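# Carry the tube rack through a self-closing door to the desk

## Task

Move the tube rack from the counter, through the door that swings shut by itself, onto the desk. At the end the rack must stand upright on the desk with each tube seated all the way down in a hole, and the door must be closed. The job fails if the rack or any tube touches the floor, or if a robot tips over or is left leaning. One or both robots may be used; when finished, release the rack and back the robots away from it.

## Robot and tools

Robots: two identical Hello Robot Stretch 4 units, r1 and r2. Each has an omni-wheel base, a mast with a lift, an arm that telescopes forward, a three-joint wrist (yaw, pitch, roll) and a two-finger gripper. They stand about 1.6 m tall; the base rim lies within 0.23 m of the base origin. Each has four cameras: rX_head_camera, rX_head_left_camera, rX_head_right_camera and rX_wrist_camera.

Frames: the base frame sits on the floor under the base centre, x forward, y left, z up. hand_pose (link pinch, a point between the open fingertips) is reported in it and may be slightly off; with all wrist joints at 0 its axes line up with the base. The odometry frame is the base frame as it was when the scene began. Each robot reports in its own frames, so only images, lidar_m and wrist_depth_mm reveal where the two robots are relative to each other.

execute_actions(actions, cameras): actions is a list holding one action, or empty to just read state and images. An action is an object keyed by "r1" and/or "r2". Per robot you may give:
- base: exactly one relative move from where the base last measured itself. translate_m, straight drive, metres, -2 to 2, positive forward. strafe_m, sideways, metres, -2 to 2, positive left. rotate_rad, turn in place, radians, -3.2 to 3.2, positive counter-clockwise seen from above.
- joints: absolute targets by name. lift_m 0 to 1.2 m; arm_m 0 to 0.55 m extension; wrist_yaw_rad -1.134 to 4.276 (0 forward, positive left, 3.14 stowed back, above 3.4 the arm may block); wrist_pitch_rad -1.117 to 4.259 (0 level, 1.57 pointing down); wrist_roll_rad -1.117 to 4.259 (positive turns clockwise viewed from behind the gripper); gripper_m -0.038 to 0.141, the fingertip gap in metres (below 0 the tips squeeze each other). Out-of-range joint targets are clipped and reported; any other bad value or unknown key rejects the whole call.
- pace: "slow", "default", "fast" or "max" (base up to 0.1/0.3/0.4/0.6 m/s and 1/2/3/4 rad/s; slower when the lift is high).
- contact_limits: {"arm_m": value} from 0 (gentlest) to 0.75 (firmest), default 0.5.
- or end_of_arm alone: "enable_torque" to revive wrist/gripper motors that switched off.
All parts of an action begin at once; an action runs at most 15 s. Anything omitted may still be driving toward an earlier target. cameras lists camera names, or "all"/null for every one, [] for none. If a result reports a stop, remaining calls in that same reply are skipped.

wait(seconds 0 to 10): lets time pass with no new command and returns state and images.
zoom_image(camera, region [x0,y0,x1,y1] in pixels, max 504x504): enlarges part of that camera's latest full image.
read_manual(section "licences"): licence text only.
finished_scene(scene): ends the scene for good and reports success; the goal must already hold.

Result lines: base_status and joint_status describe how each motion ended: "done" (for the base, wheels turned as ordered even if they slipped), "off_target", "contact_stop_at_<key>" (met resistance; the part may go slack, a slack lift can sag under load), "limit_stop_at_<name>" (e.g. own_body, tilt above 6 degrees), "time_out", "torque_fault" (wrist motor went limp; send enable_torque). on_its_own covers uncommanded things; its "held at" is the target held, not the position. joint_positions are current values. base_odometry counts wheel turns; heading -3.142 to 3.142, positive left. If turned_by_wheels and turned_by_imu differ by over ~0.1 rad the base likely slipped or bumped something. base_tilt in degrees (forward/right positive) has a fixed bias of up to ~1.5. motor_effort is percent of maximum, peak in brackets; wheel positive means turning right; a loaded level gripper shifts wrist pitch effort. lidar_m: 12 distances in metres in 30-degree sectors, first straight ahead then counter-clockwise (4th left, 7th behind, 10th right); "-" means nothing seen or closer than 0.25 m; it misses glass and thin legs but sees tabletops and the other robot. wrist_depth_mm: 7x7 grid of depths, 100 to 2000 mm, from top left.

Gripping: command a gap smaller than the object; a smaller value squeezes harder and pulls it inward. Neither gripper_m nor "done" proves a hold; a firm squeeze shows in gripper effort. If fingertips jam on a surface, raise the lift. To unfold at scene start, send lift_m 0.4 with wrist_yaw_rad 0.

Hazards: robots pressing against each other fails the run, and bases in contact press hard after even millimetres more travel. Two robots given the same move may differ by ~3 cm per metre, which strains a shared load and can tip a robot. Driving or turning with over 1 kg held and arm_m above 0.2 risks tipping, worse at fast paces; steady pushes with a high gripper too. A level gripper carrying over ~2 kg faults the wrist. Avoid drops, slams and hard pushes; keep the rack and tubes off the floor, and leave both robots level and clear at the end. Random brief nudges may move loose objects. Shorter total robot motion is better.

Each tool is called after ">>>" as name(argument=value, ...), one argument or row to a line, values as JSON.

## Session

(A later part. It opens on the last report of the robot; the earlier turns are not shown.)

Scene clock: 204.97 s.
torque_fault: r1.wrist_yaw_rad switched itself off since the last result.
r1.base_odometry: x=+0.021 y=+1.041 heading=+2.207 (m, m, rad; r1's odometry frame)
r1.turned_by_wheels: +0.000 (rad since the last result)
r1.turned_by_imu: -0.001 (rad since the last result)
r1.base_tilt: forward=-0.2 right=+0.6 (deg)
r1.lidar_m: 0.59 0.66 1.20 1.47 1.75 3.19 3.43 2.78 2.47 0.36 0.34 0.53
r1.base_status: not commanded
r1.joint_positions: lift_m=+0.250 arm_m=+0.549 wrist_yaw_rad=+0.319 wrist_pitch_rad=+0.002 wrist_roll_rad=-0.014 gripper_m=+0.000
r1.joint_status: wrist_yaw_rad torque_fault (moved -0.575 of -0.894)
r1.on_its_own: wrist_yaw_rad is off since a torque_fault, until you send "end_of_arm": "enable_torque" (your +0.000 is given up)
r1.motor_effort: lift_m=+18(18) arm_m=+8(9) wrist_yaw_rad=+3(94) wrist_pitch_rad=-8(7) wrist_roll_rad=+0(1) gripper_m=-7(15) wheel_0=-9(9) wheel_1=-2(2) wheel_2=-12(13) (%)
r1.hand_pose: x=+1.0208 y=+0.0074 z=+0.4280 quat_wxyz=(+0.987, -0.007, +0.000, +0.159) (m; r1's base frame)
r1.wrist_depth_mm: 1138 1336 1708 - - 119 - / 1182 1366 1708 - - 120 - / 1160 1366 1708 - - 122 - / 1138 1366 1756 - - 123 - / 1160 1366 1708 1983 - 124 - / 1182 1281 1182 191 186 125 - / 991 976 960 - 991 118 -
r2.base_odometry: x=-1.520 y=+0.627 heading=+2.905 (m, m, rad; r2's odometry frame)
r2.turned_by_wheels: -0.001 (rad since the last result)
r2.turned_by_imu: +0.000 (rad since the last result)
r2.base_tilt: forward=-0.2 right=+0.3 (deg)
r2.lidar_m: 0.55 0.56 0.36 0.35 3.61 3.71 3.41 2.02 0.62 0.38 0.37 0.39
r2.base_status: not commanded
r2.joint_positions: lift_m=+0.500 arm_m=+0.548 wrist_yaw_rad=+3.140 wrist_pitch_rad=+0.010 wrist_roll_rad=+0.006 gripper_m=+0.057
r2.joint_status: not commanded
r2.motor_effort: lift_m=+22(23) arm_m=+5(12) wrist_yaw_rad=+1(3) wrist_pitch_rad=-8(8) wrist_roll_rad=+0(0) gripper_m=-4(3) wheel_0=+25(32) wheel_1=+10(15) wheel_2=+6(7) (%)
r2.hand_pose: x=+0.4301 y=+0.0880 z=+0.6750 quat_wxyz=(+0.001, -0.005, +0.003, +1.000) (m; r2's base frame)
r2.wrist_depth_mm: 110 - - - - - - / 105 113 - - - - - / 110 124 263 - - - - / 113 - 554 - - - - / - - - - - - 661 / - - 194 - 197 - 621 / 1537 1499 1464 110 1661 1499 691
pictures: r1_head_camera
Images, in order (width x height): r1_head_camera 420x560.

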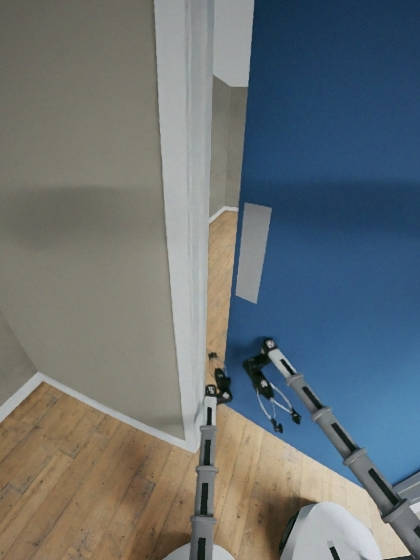

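Hit the door edge; now retract.

>>> execute_actions(
  actions=[
    {"r1":{"end_of_arm":"enable_torque"}},
  ],
  cameras=[],
)

>>> execute_actions(
  actions=[
    {"r1":{"base":{"translate_m":-0.35},"joints":{"arm_m":0.0},"pace":"slow"}},
  ],
  cameras=["r1_head_camera","r2_head_camera"],
)

Scene clock: 206.33 s.
r1.base_odometry: x=+0.021 y=+1.041 heading=+2.207 (m, m, rad; r1's odometry frame)
r1.turned_by_wheels: +0.000 (rad since the last result)
r1.turned_by_imu: -0.001 (rad since the last result)
r1.base_tilt: forward=-0.2 right=+0.6 (deg)
r1.lidar_m: 0.59 0.66 1.21 1.47 1.75 3.21 3.43 2.80 2.47 0.35 0.33 0.54
r1.base_status: not commanded
r1.joint_positions: lift_m=+0.250 arm_m=+0.549 wrist_yaw_rad=+0.319 wrist_pitch_rad=+0.002 wrist_roll_rad=-0.014 gripper_m=+0.000
r1.joint_status: not commanded
r1.end_of_arm: enable_torque: each motor that was off is on again
r1.on_its_own: wrist_yaw_rad is held at +0.319, not at your +0.000, since a torque_fault
r1.motor_effort: lift_m=+18(18) arm_m=+8(8) wrist_yaw_rad=+5(3) wrist_pitch_rad=-10(7) wrist_roll_rad=+0(1) gripper_m=-7(7) wheel_0=-9(9) wheel_1=-2(2) wheel_2=-12(12) (%)
r1.hand_pose: x=+1.0208 y=+0.0074 z=+0.4280 quat_wxyz=(+0.987, -0.007, +0.000, +0.159) (m; r1's base frame)
r1.wrist_depth_mm: 1138 1336 1661 - - 119 - / 1160 1336 1661 - - 121 - / 1160 1366 1661 - - 122 - / 1205 1336 1708 - - 123 - / 1160 1366 1708 1983 - 124 - / 1160 1255 1160 192 186 124 - / 991 960 960 - 991 118 -
r2.base_odometry: x=-1.520 y=+0.627 heading=+2.905 (m, m, rad; r2's odometry frame)
r2.turned_by_wheels: +0.000 (rad since the last result)
r2.turned_by_imu: +0.001 (rad since the last result)
r2.base_tilt: forward=-0.2 right=+0.3 (deg)
r2.lidar_m: 0.54 0.55 0.36 0.34 3.63 3.73 3.43 2.02 0.62 0.38 0.38 0.41
r2.base_status: not commanded
r2.joint_positions: lift_m=+0.500 arm_m=+0.548 wrist_yaw_rad=+3.140 wrist_pitch_rad=+0.010 wrist_roll_rad=+0.006 gripper_m=+0.057
r2.joint_status: not commanded
r2.motor_effort: lift_m=+23(22) arm_m=+5(4) wrist_yaw_rad=-1(3) wrist_pitch_rad=-7(8) wrist_roll_rad=+0(1) gripper_m=-3(5) wheel_0=+25(24) wheel_1=+10(10) wheel_2=+6(6) (%)
r2.hand_pose: x=+0.4301 y=+0.0880 z=+0.6750 quat_wxyz=(+0.001, -0.005, +0.003, +1.000) (m; r2's base frame)
r2.wrist_depth_mm: 111 - - - - - - / 105 113 - - - - - / 111 124 264 - - - - / 113 - 549 - - - - / - - - - - - 668 / - - 194 - 198 - 621 / 1464 1499 1464 110 1618 1464 683
pictures: none
No camera images: the call's "cameras" was empty. Leave "cameras" out to get every camera's image.

Scene clock: 213.10 s.
r1.base_odometry: x=+0.229 y=+0.759 heading=+2.207 (m, m, rad; r1's odometry frame)
r1.turned_by_wheels: +0.000 (rad since the last result)
r1.turned_by_imu: -0.002 (rad since the last result)
r1.base_tilt: forward=-0.2 right=+0.6 (deg)
r1.lidar_m: 0.90 1.05 1.58 1.60 1.89 3.08 3.10 3.59 2.37 1.71 0.52 0.54
r1.base_status: done
r1.joint_positions: lift_m=+0.250 arm_m=+0.002 wrist_yaw_rad=+0.319 wrist_pitch_rad=+0.002 wrist_roll_rad=-0.014 gripper_m=+0.000
r1.joint_status: all done
r1.on_its_own: wrist_yaw_rad is held at +0.319, not at your +0.000, since a torque_fault
r1.motor_effort: lift_m=+18(18) arm_m=-8(11) wrist_yaw_rad=+4(11) wrist_pitch_rad=-7(7) wrist_roll_rad=+0(3) gripper_m=-5(5) wheel_0=-3(12) wheel_1=-3(9) wheel_2=+2(12) (%)
r1.hand_pose: x=+0.4741 y=+0.0074 z=+0.4280 quat_wxyz=(+0.987, -0.007, +0.000, +0.159) (m; r1's base frame)
r1.wrist_depth_mm: 1366 1205 931 778 732 878 634 / 1336 1229 960 798 732 891 723 / 1397 1255 960 788 741 891 768 / 1397 1255 976 809 732 917 759 / 1336 1281 991 768 750 891 768 / 1281 1229 931 193 186 866 768 / 976 976 917 - 931 842 778
r2.base_odometry: x=-1.520 y=+0.627 heading=+2.905 (m, m, rad; r2's odometry frame)
r2.turned_by_wheels: +0.000 (rad since the last result)
r2.turned_by_imu: +0.003 (rad since the last result)
r2.base_tilt: forward=-0.3 right=+0.3 (deg)
r2.lidar_m: 0.55 0.75 0.50 0.48 0.52 3.72 3.42 2.02 0.61 0.39 0.38 0.41
r2.base_status: not commanded
r2.joint_positions: lift_m=+0.500 arm_m=+0.548 wrist_yaw_rad=+3.140 wrist_pitch_rad=+0.010 wrist_roll_rad=+0.006 gripper_m=+0.057
r2.joint_status: not commanded
r2.motor_effort: lift_m=+22(22) arm_m=+5(5) wrist_yaw_rad=+1(1) wrist_pitch_rad=-7(8) wrist_roll_rad=-1(1) gripper_m=-4(3) wheel_0=+25(25) wheel_1=+10(10) wheel_2=+6(6) (%)
r2.hand_pose: x=+0.4301 y=+0.0880 z=+0.6750 quat_wxyz=(+0.001, -0.005, +0.003, +1.000) (m; r2's base frame)
r2.wrist_depth_mm: 110 - - - - - - / 105 113 - - - - - / 111 124 262 - - - - / 113 - 554 - - - - / - - - - - - 946 / - - 195 - 196 - 715 / 1537 1499 1464 110 1618 1042 668
pictures: r1_head_camera, r2_head_camera
Images, in order (width x height): r1_head_camera 420x560, r2_head_camera 420x560.

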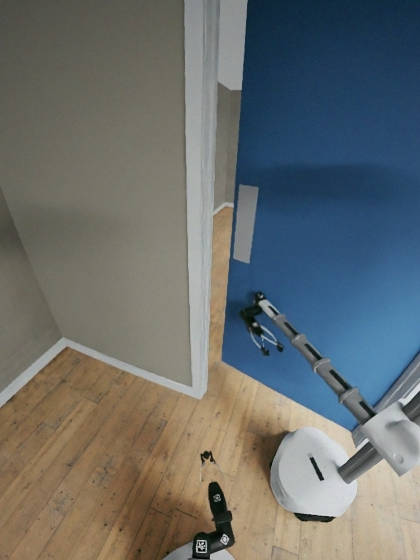

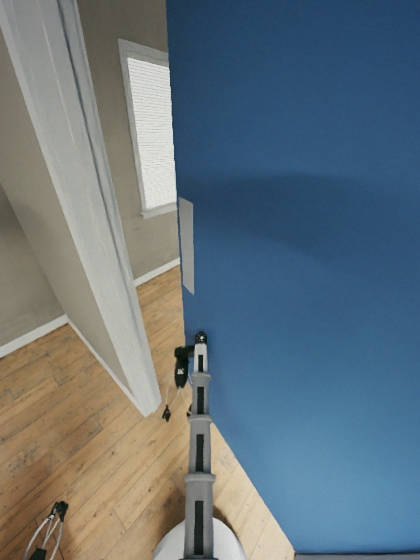

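>>> execute_actions(
  actions=[
    {"r2":{"joints":{"arm_m":0.1},"pace":"slow"},"r1":{"base":{"translate_m":-0.5},"joints":{"wrist_yaw_rad":3.14,"lift_m":0.4}}},
  ],
  cameras=[],
)

>>> execute_actions(
  actions=[
    {"r2":{"base":{"rotate_rad":-0.69},"joints":{"lift_m":0.3},"pace":"slow"}},
  ],
  cameras=[],
)

>>> execute_actions(
  actions=[
    {"r2":{"base":{"strafe_m":0.25},"pace":"slow"}},
  ],
  cameras=["r2_head_camera","r2_head_left_camera"],
)

Scene clock: 222.03 s.
r1.base_odometry: x=+0.526 y=+0.357 heading=+2.207 (m, m, rad; r1's odometry frame)
r1.turned_by_wheels: +0.000 (rad since the last result)
r1.turned_by_imu: -0.002 (rad since the last result)
r1.base_tilt: forward=-0.2 right=+0.6 (deg)
r1.lidar_m: 1.43 1.62 1.72 1.73 2.04 2.60 2.62 3.14 2.20 2.23 1.53 0.89
r1.base_status: done
r1.joint_positions: lift_m=+0.400 arm_m=+0.002 wrist_yaw_rad=+3.140 wrist_pitch_rad=+0.001 wrist_roll_rad=-0.014 gripper_m=+0.000
r1.joint_status: all done
r1.motor_effort: lift_m=+26(27) arm_m=-8(8) wrist_yaw_rad=+5(10) wrist_pitch_rad=-8(7) wrist_roll_rad=+1(1) gripper_m=-6(7) wheel_0=-2(5) wheel_1=-1(8) wheel_2=+0(12) (%)
r1.hand_pose: x=-0.1157 y=+0.0880 z=+0.5774 quat_wxyz=(+0.001, -0.001, -0.007, +1.000) (m; r1's base frame)
r1.wrist_depth_mm: - 140 251 - - - - / - 116 144 - - - - / - 122 159 - - - - / 146 145 - - - - - / 234 - - - - - - / 232 1863 1618 194 187 1708 1708 / 227 1281 1308 - 1336 1160 1205
r2.base_odometry: x=-1.520 y=+0.627 heading=+2.902 (m, m, rad; r2's odometry frame)
r2.turned_by_wheels: -0.003 (rad since the last result)
r2.turned_by_imu: +0.000 (rad since the last result)
r2.base_tilt: forward=-0.3 right=+0.3 (deg)
r2.lidar_m: 0.36 0.63 1.97 2.21 0.91 1.02 2.80 2.02 0.64 0.38 0.32 0.33
r2.base_status: not commanded
r2.joint_positions: lift_m=+0.500 arm_m=+0.101 wrist_yaw_rad=+3.140 wrist_pitch_rad=+0.010 wrist_roll_rad=+0.006 gripper_m=+0.057
r2.joint_status: all done
r2.motor_effort: lift_m=+22(22) arm_m=-4(3) wrist_yaw_rad=-2(2) wrist_pitch_rad=-7(7) wrist_roll_rad=+0(1) gripper_m=-4(5) wheel_0=+3(31) wheel_1=+3(12) wheel_2=+2(16) (%)
r2.hand_pose: x=-0.0167 y=+0.0878 z=+0.6750 quat_wxyz=(+0.001, -0.005, +0.003, +1.000) (m; r2's base frame)
r2.wrist_depth_mm: - 108 309 - - - - / - 108 238 - - - - / 106 112 232 - - - - / 108 133 307 - - - - / 276 - - - - - - / 276 - 195 - 198 - - / 277 319 1618 110 1576 1499 1464
pictures: none
No camera images: the call's "cameras" was empty. Leave "cameras" out to get every camera's image.

Scene clock: 224.40 s.
r1.base_odometry: x=+0.526 y=+0.357 heading=+2.207 (m, m, rad; r1's odometry frame)
r1.turned_by_wheels: +0.000 (rad since the last result)
r1.turned_by_imu: -0.001 (rad since the last result)
r1.base_tilt: forward=-0.2 right=+0.6 (deg)
r1.lidar_m: 1.43 1.62 1.72 1.73 2.06 2.61 2.62 3.14 2.20 2.22 1.53 0.91
r1.base_status: not commanded
r1.joint_positions: lift_m=+0.400 arm_m=+0.002 wrist_yaw_rad=+3.140 wrist_pitch_rad=+0.001 wrist_roll_rad=-0.014 gripper_m=+0.000
r1.joint_status: not commanded
r1.motor_effort: lift_m=+26(26) arm_m=-8(8) wrist_yaw_rad=+5(4) wrist_pitch_rad=-9(9) wrist_roll_rad=+0(1) gripper_m=-6(7) wheel_0=-2(2) wheel_1=-1(1) wheel_2=+0(0) (%)
r1.hand_pose: x=-0.1157 y=+0.0880 z=+0.5774 quat_wxyz=(+0.001, -0.001, -0.007, +1.000) (m; r1's base frame)
r1.wrist_depth_mm: - 140 251 - - - - / - 116 144 - - - - / - 122 158 - - - - / 145 145 - - - - - / 235 - - - - - - / 230 1863 1576 194 187 1708 1661 / 228 1281 1308 - 1336 1160 1182
r2.base_odometry: x=-1.520 y=+0.627 heading=+2.213 (m, m, rad; r2's odometry frame)
r2.turned_by_wheels: -0.689 (rad since the last result)
r2.turned_by_imu: -0.705 (rad since the last result)
r2.base_tilt: forward=-0.1 right=+0.3 (deg)
r2.lidar_m: 0.32 0.34 0.52 1.16 2.08 0.92 0.91 3.83 2.06 0.98 0.37 0.35
r2.base_status: done
r2.joint_positions: lift_m=+0.300 arm_m=+0.101 wrist_yaw_rad=+3.140 wrist_pitch_rad=+0.010 wrist_roll_rad=+0.006 gripper_m=+0.057
r2.joint_status: all done
r2.motor_effort: lift_m=+13(22) arm_m=-4(4) wrist_yaw_rad=-3(1) wrist_pitch_rad=-7(7) wrist_roll_rad=-1(0) gripper_m=-4(2) wheel_0=+4(8) wheel_1=+5(8) wheel_2=+2(8) (%)
r2.hand_pose: x=-0.0167 y=+0.0878 z=+0.4758 quat_wxyz=(+0.001, -0.005, +0.003, +1.000) (m; r2's base frame)
r2.wrist_depth_mm: - 108 310 - - - - / - 108 237 - - - - / 106 112 234 1464 - - - / 108 133 307 - - - - / 276 - - - - - - / 276 1576 195 1229 197 1661 1661 / 277 320 1160 110 1118 1060 1138
pictures: none
No camera images: the call's "cameras" was empty. Leave "cameras" out to get every camera's image.

Scene clock: 228.03 s.
r1.base_odometry: x=+0.526 y=+0.357 heading=+2.207 (m, m, rad; r1's odometry frame)
r1.turned_by_wheels: +0.000 (rad since the last result)
r1.turned_by_imu: -0.001 (rad since the last result)
r1.base_tilt: forward=-0.1 right=+0.6 (deg)
r1.lidar_m: 0.88 1.64 1.72 1.72 2.05 2.61 2.60 3.14 2.20 2.22 1.54 0.88
r1.base_status: not commanded
r1.joint_positions: lift_m=+0.400 arm_m=+0.002 wrist_yaw_rad=+3.140 wrist_pitch_rad=+0.001 wrist_roll_rad=-0.014 gripper_m=+0.000
r1.joint_status: not commanded
r1.motor_effort: lift_m=+26(26) arm_m=-8(8) wrist_yaw_rad=+4(3) wrist_pitch_rad=-10(8) wrist_roll_rad=+1(0) gripper_m=-6(7) wheel_0=-2(2) wheel_1=-1(1) wheel_2=+0(0) (%)
r1.hand_pose: x=-0.1157 y=+0.0880 z=+0.5774 quat_wxyz=(+0.001, -0.001, -0.007, +1.000) (m; r1's base frame)
r1.wrist_depth_mm: - 140 251 - - - - / - 116 144 - - - - / - 122 159 - - - - / 145 145 - - - - - / 233 - - - - - - / 231 1863 1537 193 187 1756 1661 / 227 1281 1255 - 1336 1182 1205
r2.base_odometry: x=-1.720 y=+0.478 heading=+2.213 (m, m, rad; r2's odometry frame)
r2.turned_by_wheels: +0.000 (rad since the last result)
r2.turned_by_imu: +0.001 (rad since the last result)
r2.base_tilt: forward=-0.2 right=+0.4 (deg)
r2.lidar_m: 0.33 0.35 0.50 1.20 1.79 2.52 0.87 3.92 2.34 0.99 0.47 0.35
r2.base_status: done
r2.joint_positions: lift_m=+0.300 arm_m=+0.101 wrist_yaw_rad=+3.140 wrist_pitch_rad=+0.010 wrist_roll_rad=+0.006 gripper_m=+0.057
r2.joint_status: not commanded
r2.motor_effort: lift_m=+13(13) arm_m=-4(4) wrist_yaw_rad=-3(1) wrist_pitch_rad=-7(7) wrist_roll_rad=+0(1) gripper_m=-2(3) wheel_0=-3(5) wheel_1=+3(8) wheel_2=+0(1) (%)
r2.hand_pose: x=-0.0167 y=+0.0878 z=+0.4758 quat_wxyz=(+0.001, -0.005, +0.003, +1.000) (m; r2's base frame)
r2.wrist_depth_mm: - 107 312 - - - - / - 108 237 - - - - / 106 112 234 - - - - / 108 134 307 - - - - / 276 - - - - - - / 274 1576 195 1138 196 1618 1618 / 276 315 1160 110 1160 1060 1118
pictures: r2_head_camera, r2_head_left_camera
Images, in order (width x height): r2_head_camera 420x560, r2_head_left_camera 420x672.

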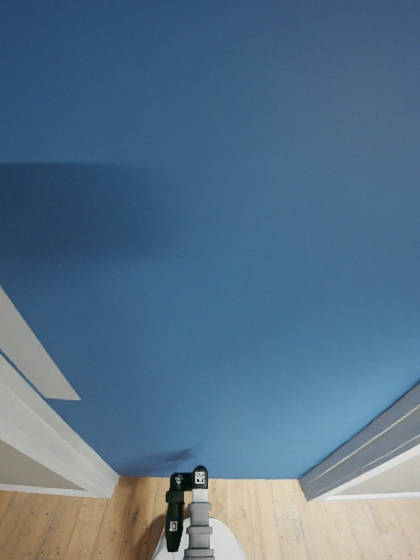

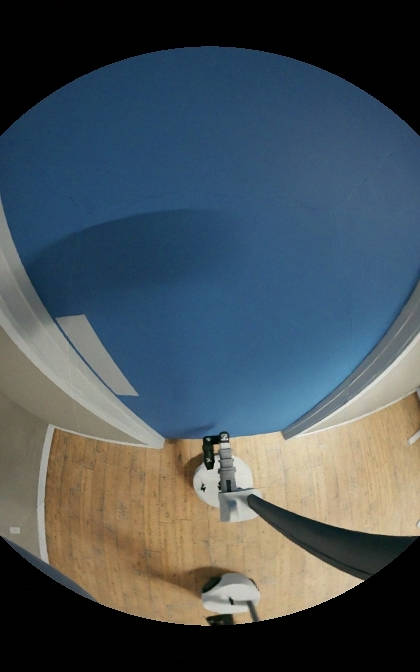

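>>> execute_actions(
  actions=[
    {"r2":{"base":{"strafe_m":0.06},"pace":"slow"}},
  ],
  cameras=[],
)

>>> execute_actions(
  actions=[
    {"r2":{"joints":{"arm_m":0.55},"contact_limits":{"arm_m":0.75},"pace":"slow"}},
  ],
  cameras=["r2_head_camera"],
)

Scene clock: 231.53 s.
r1.base_odometry: x=+0.526 y=+0.357 heading=+2.207 (m, m, rad; r1's odometry frame)
r1.turned_by_wheels: +0.000 (rad since the last result)
r1.turned_by_imu: -0.001 (rad since the last result)
r1.base_tilt: forward=-0.2 right=+0.6 (deg)
r1.lidar_m: 0.88 1.62 1.73 1.73 2.07 2.60 2.61 3.16 2.20 2.22 1.53 0.88
r1.base_status: not commanded
r1.joint_positions: lift_m=+0.400 arm_m=+0.002 wrist_yaw_rad=+3.140 wrist_pitch_rad=+0.001 wrist_roll_rad=-0.014 gripper_m=+0.000
r1.joint_status: not commanded
r1.motor_effort: lift_m=+26(26) arm_m=-8(8) wrist_yaw_rad=+6(4) wrist_pitch_rad=-7(7) wrist_roll_rad=+2(0) gripper_m=-8(6) wheel_0=-2(2) wheel_1=-1(1) wheel_2=+0(0) (%)
r1.hand_pose: x=-0.1157 y=+0.0880 z=+0.5774 quat_wxyz=(+0.001, -0.001, -0.007, +1.000) (m; r1's base frame)
r1.wrist_depth_mm: - 141 251 - - - - / - 116 144 - - - - / - 122 159 - - - - / 145 144 - - - - - / 235 - - - - - - / 231 1756 1576 194 188 1756 1708 / 228 1281 1281 - 1366 1160 1229
r2.base_odometry: x=-1.768 y=+0.442 heading=+2.213 (m, m, rad; r2's odometry frame)
r2.turned_by_wheels: +0.000 (rad since the last result)
r2.turned_by_imu: +0.001 (rad since the last result)
r2.base_tilt: forward=-0.2 right=+0.4 (deg)
r2.lidar_m: 0.33 0.37 0.49 1.21 1.74 2.44 0.89 3.93 2.36 1.01 0.49 0.34
r2.base_status: done
r2.joint_positions: lift_m=+0.300 arm_m=+0.101 wrist_yaw_rad=+3.140 wrist_pitch_rad=+0.010 wrist_roll_rad=+0.006 gripper_m=+0.057
r2.joint_status: not commanded
r2.motor_effort: lift_m=+13(13) arm_m=-4(4) wrist_yaw_rad=-1(1) wrist_pitch_rad=-7(7) wrist_roll_rad=-1(0) gripper_m=-3(3) wheel_0=-4(6) wheel_1=+2(7) wheel_2=+0(0) (%)
r2.hand_pose: x=-0.0167 y=+0.0878 z=+0.4758 quat_wxyz=(+0.001, -0.005, +0.003, +1.000) (m; r2's base frame)
r2.wrist_depth_mm: - 107 312 - - - - / - 108 238 - - - - / 106 112 233 - - - - / 108 133 306 - - - - / 276 - - - - - - / 274 1537 195 1160 197 1661 1618 / 276 317 1160 110 1160 1060 1138
pictures: none
No camera images: the call's "cameras" was empty. Leave "cameras" out to get every camera's image.

Scene clock: 237.30 s.
r1.base_odometry: x=+0.526 y=+0.357 heading=+2.207 (m, m, rad; r1's odometry frame)
r1.turned_by_wheels: +0.000 (rad since the last result)
r1.turned_by_imu: -0.002 (rad since the last result)
r1.base_tilt: forward=-0.2 right=+0.6 (deg)
r1.lidar_m: 0.87 1.59 1.73 1.73 2.05 2.60 2.62 3.14 2.19 2.21 1.56 0.89
r1.base_status: not commanded
r1.joint_positions: lift_m=+0.400 arm_m=+0.002 wrist_yaw_rad=+3.140 wrist_pitch_rad=+0.001 wrist_roll_rad=-0.014 gripper_m=+0.000
r1.joint_status: not commanded
r1.motor_effort: lift_m=+26(26) arm_m=-8(7) wrist_yaw_rad=+7(2) wrist_pitch_rad=-8(8) wrist_roll_rad=+2(1) gripper_m=-5(6) wheel_0=-2(2) wheel_1=-1(1) wheel_2=+0(0) (%)
r1.hand_pose: x=-0.1157 y=+0.0880 z=+0.5774 quat_wxyz=(+0.001, -0.001, -0.007, +1.000) (m; r1's base frame)
r1.wrist_depth_mm: - 141 251 - - - - / - 116 144 - - - - / - 122 159 - - - - / 145 145 - - - - - / 234 - - - - - - / 230 1808 1576 193 188 1756 1708 / 228 1281 1255 - 1336 1182 1229
r2.base_odometry: x=-1.768 y=+0.441 heading=+2.215 (m, m, rad; r2's odometry frame)
r2.turned_by_wheels: +0.001 (rad since the last result)
r2.turned_by_imu: +0.058 (rad since the last result)
r2.base_tilt: forward=-0.2 right=+0.4 (deg)
r2.lidar_m: 0.63 0.49 0.47 1.64 1.76 2.56 0.87 3.99 2.37 0.87 0.62 0.59
r2.base_status: not commanded
r2.joint_positions: lift_m=+0.300 arm_m=+0.546 wrist_yaw_rad=+3.139 wrist_pitch_rad=+0.010 wrist_roll_rad=+0.006 gripper_m=+0.057
r2.joint_status: arm_m off_target (ended at +0.546, target +0.550)
joint sent to its limit — the command would take r2.arm_m past its upper limit, so that joint was sent only as far as its limit.
r2.motor_effort: lift_m=+16(16) arm_m=+14(21) wrist_yaw_rad=+1(3) wrist_pitch_rad=-7(8) wrist_roll_rad=-1(1) gripper_m=-4(9) wheel_0=+16(16) wheel_1=+7(10) wheel_2=-7(24) (%)
r2.contact_limits: arm_m 0.75
r2.hand_pose: x=+0.4286 y=+0.0881 z=+0.4756 quat_wxyz=(+0.001, -0.005, +0.003, +1.000) (m; r2's base frame)
r2.wrist_depth_mm: 110 - 1808 - - - - / 105 113 - - - - - / 111 124 264 - - - - / 113 - 564 - - - - / - - - - - - - / 1756 1756 195 1537 198 1618 1661 / 1182 699 699 110 1160 1060 1118
pictures: r2_head_camera
Images, in order (width x height): r2_head_camera 420x560.

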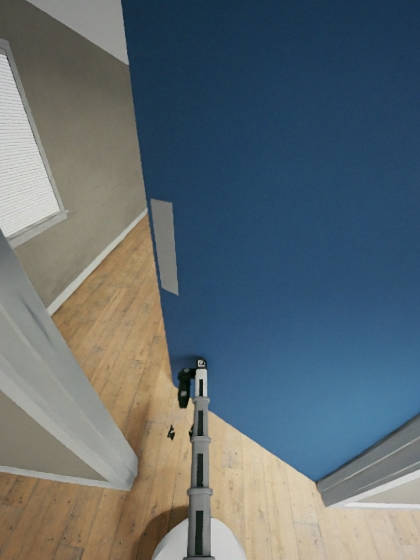

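>>> execute_actions(
  actions=[
    {"r2":{"base":{"translate_m":0.15},"joints":{"arm_m":0.41},"contact_limits":{"arm_m":0.75},"pace":"slow"}},
  ],
  cameras=["r2_head_camera"],
)

Scene clock: 242.10 s.
r1.base_odometry: x=+0.526 y=+0.357 heading=+2.207 (m, m, rad; r1's odometry frame)
r1.turned_by_wheels: +0.000 (rad since the last result)
r1.turned_by_imu: -0.002 (rad since the last result)
r1.base_tilt: forward=-0.2 right=+0.7 (deg)
r1.lidar_m: 1.02 1.62 1.73 1.74 2.07 2.61 2.61 3.11 2.21 2.22 1.56 1.03
r1.base_status: not commanded
r1.joint_positions: lift_m=+0.400 arm_m=+0.002 wrist_yaw_rad=+3.140 wrist_pitch_rad=+0.001 wrist_roll_rad=-0.014 gripper_m=+0.000
r1.joint_status: not commanded
r1.motor_effort: lift_m=+26(26) arm_m=-8(8) wrist_yaw_rad=+6(5) wrist_pitch_rad=-7(8) wrist_roll_rad=+2(0) gripper_m=-9(6) wheel_0=-2(2) wheel_1=-1(1) wheel_2=+0(1) (%)
r1.hand_pose: x=-0.1157 y=+0.0880 z=+0.5774 quat_wxyz=(+0.001, -0.001, -0.007, +1.000) (m; r1's base frame)
r1.wrist_depth_mm: - 140 251 - - - - / - 116 144 - - - - / - 122 159 - - - - / 145 145 - - - - - / 235 - - - - - - / 229 1863 1576 193 187 1756 1661 / 228 1281 1281 - 1308 1138 1205
r2.base_odometry: x=-1.858 y=+0.560 heading=+2.217 (m, m, rad; r2's odometry frame)
r2.turned_by_wheels: +0.002 (rad since the last result)
r2.turned_by_imu: +0.006 (rad since the last result)
r2.base_tilt: forward=-0.2 right=+0.3 (deg)
r2.lidar_m: 0.51 0.77 0.38 0.82 1.73 2.56 1.02 4.08 2.37 0.62 0.50 0.48
r2.base_status: done
r2.joint_positions: lift_m=+0.300 arm_m=+0.409 wrist_yaw_rad=+3.139 wrist_pitch_rad=+0.010 wrist_roll_rad=+0.006 gripper_m=+0.057
r2.joint_status: all done
r2.motor_effort: lift_m=+16(16) arm_m=+5(13) wrist_yaw_rad=+3(2) wrist_pitch_rad=-7(8) wrist_roll_rad=-1(0) gripper_m=-4(1) wheel_0=+22(23) wheel_1=+13(17) wheel_2=-5(10) (%)
r2.contact_limits: arm_m 0.75
r2.hand_pose: x=+0.2917 y=+0.0881 z=+0.4756 quat_wxyz=(+0.001, -0.005, +0.003, +1.000) (m; r2's base frame)
r2.wrist_depth_mm: - - - - - - - / - 140 - - - - - / - 144 214 - - - - / - 211 430 - - - - / - - - 1863 - - - / 1756 1756 194 1576 198 1661 1661 / 1182 1118 621 110 1138 1078 1118
pictures: r2_head_camera
Images, in order (width x height): r2_head_camera 420x560.

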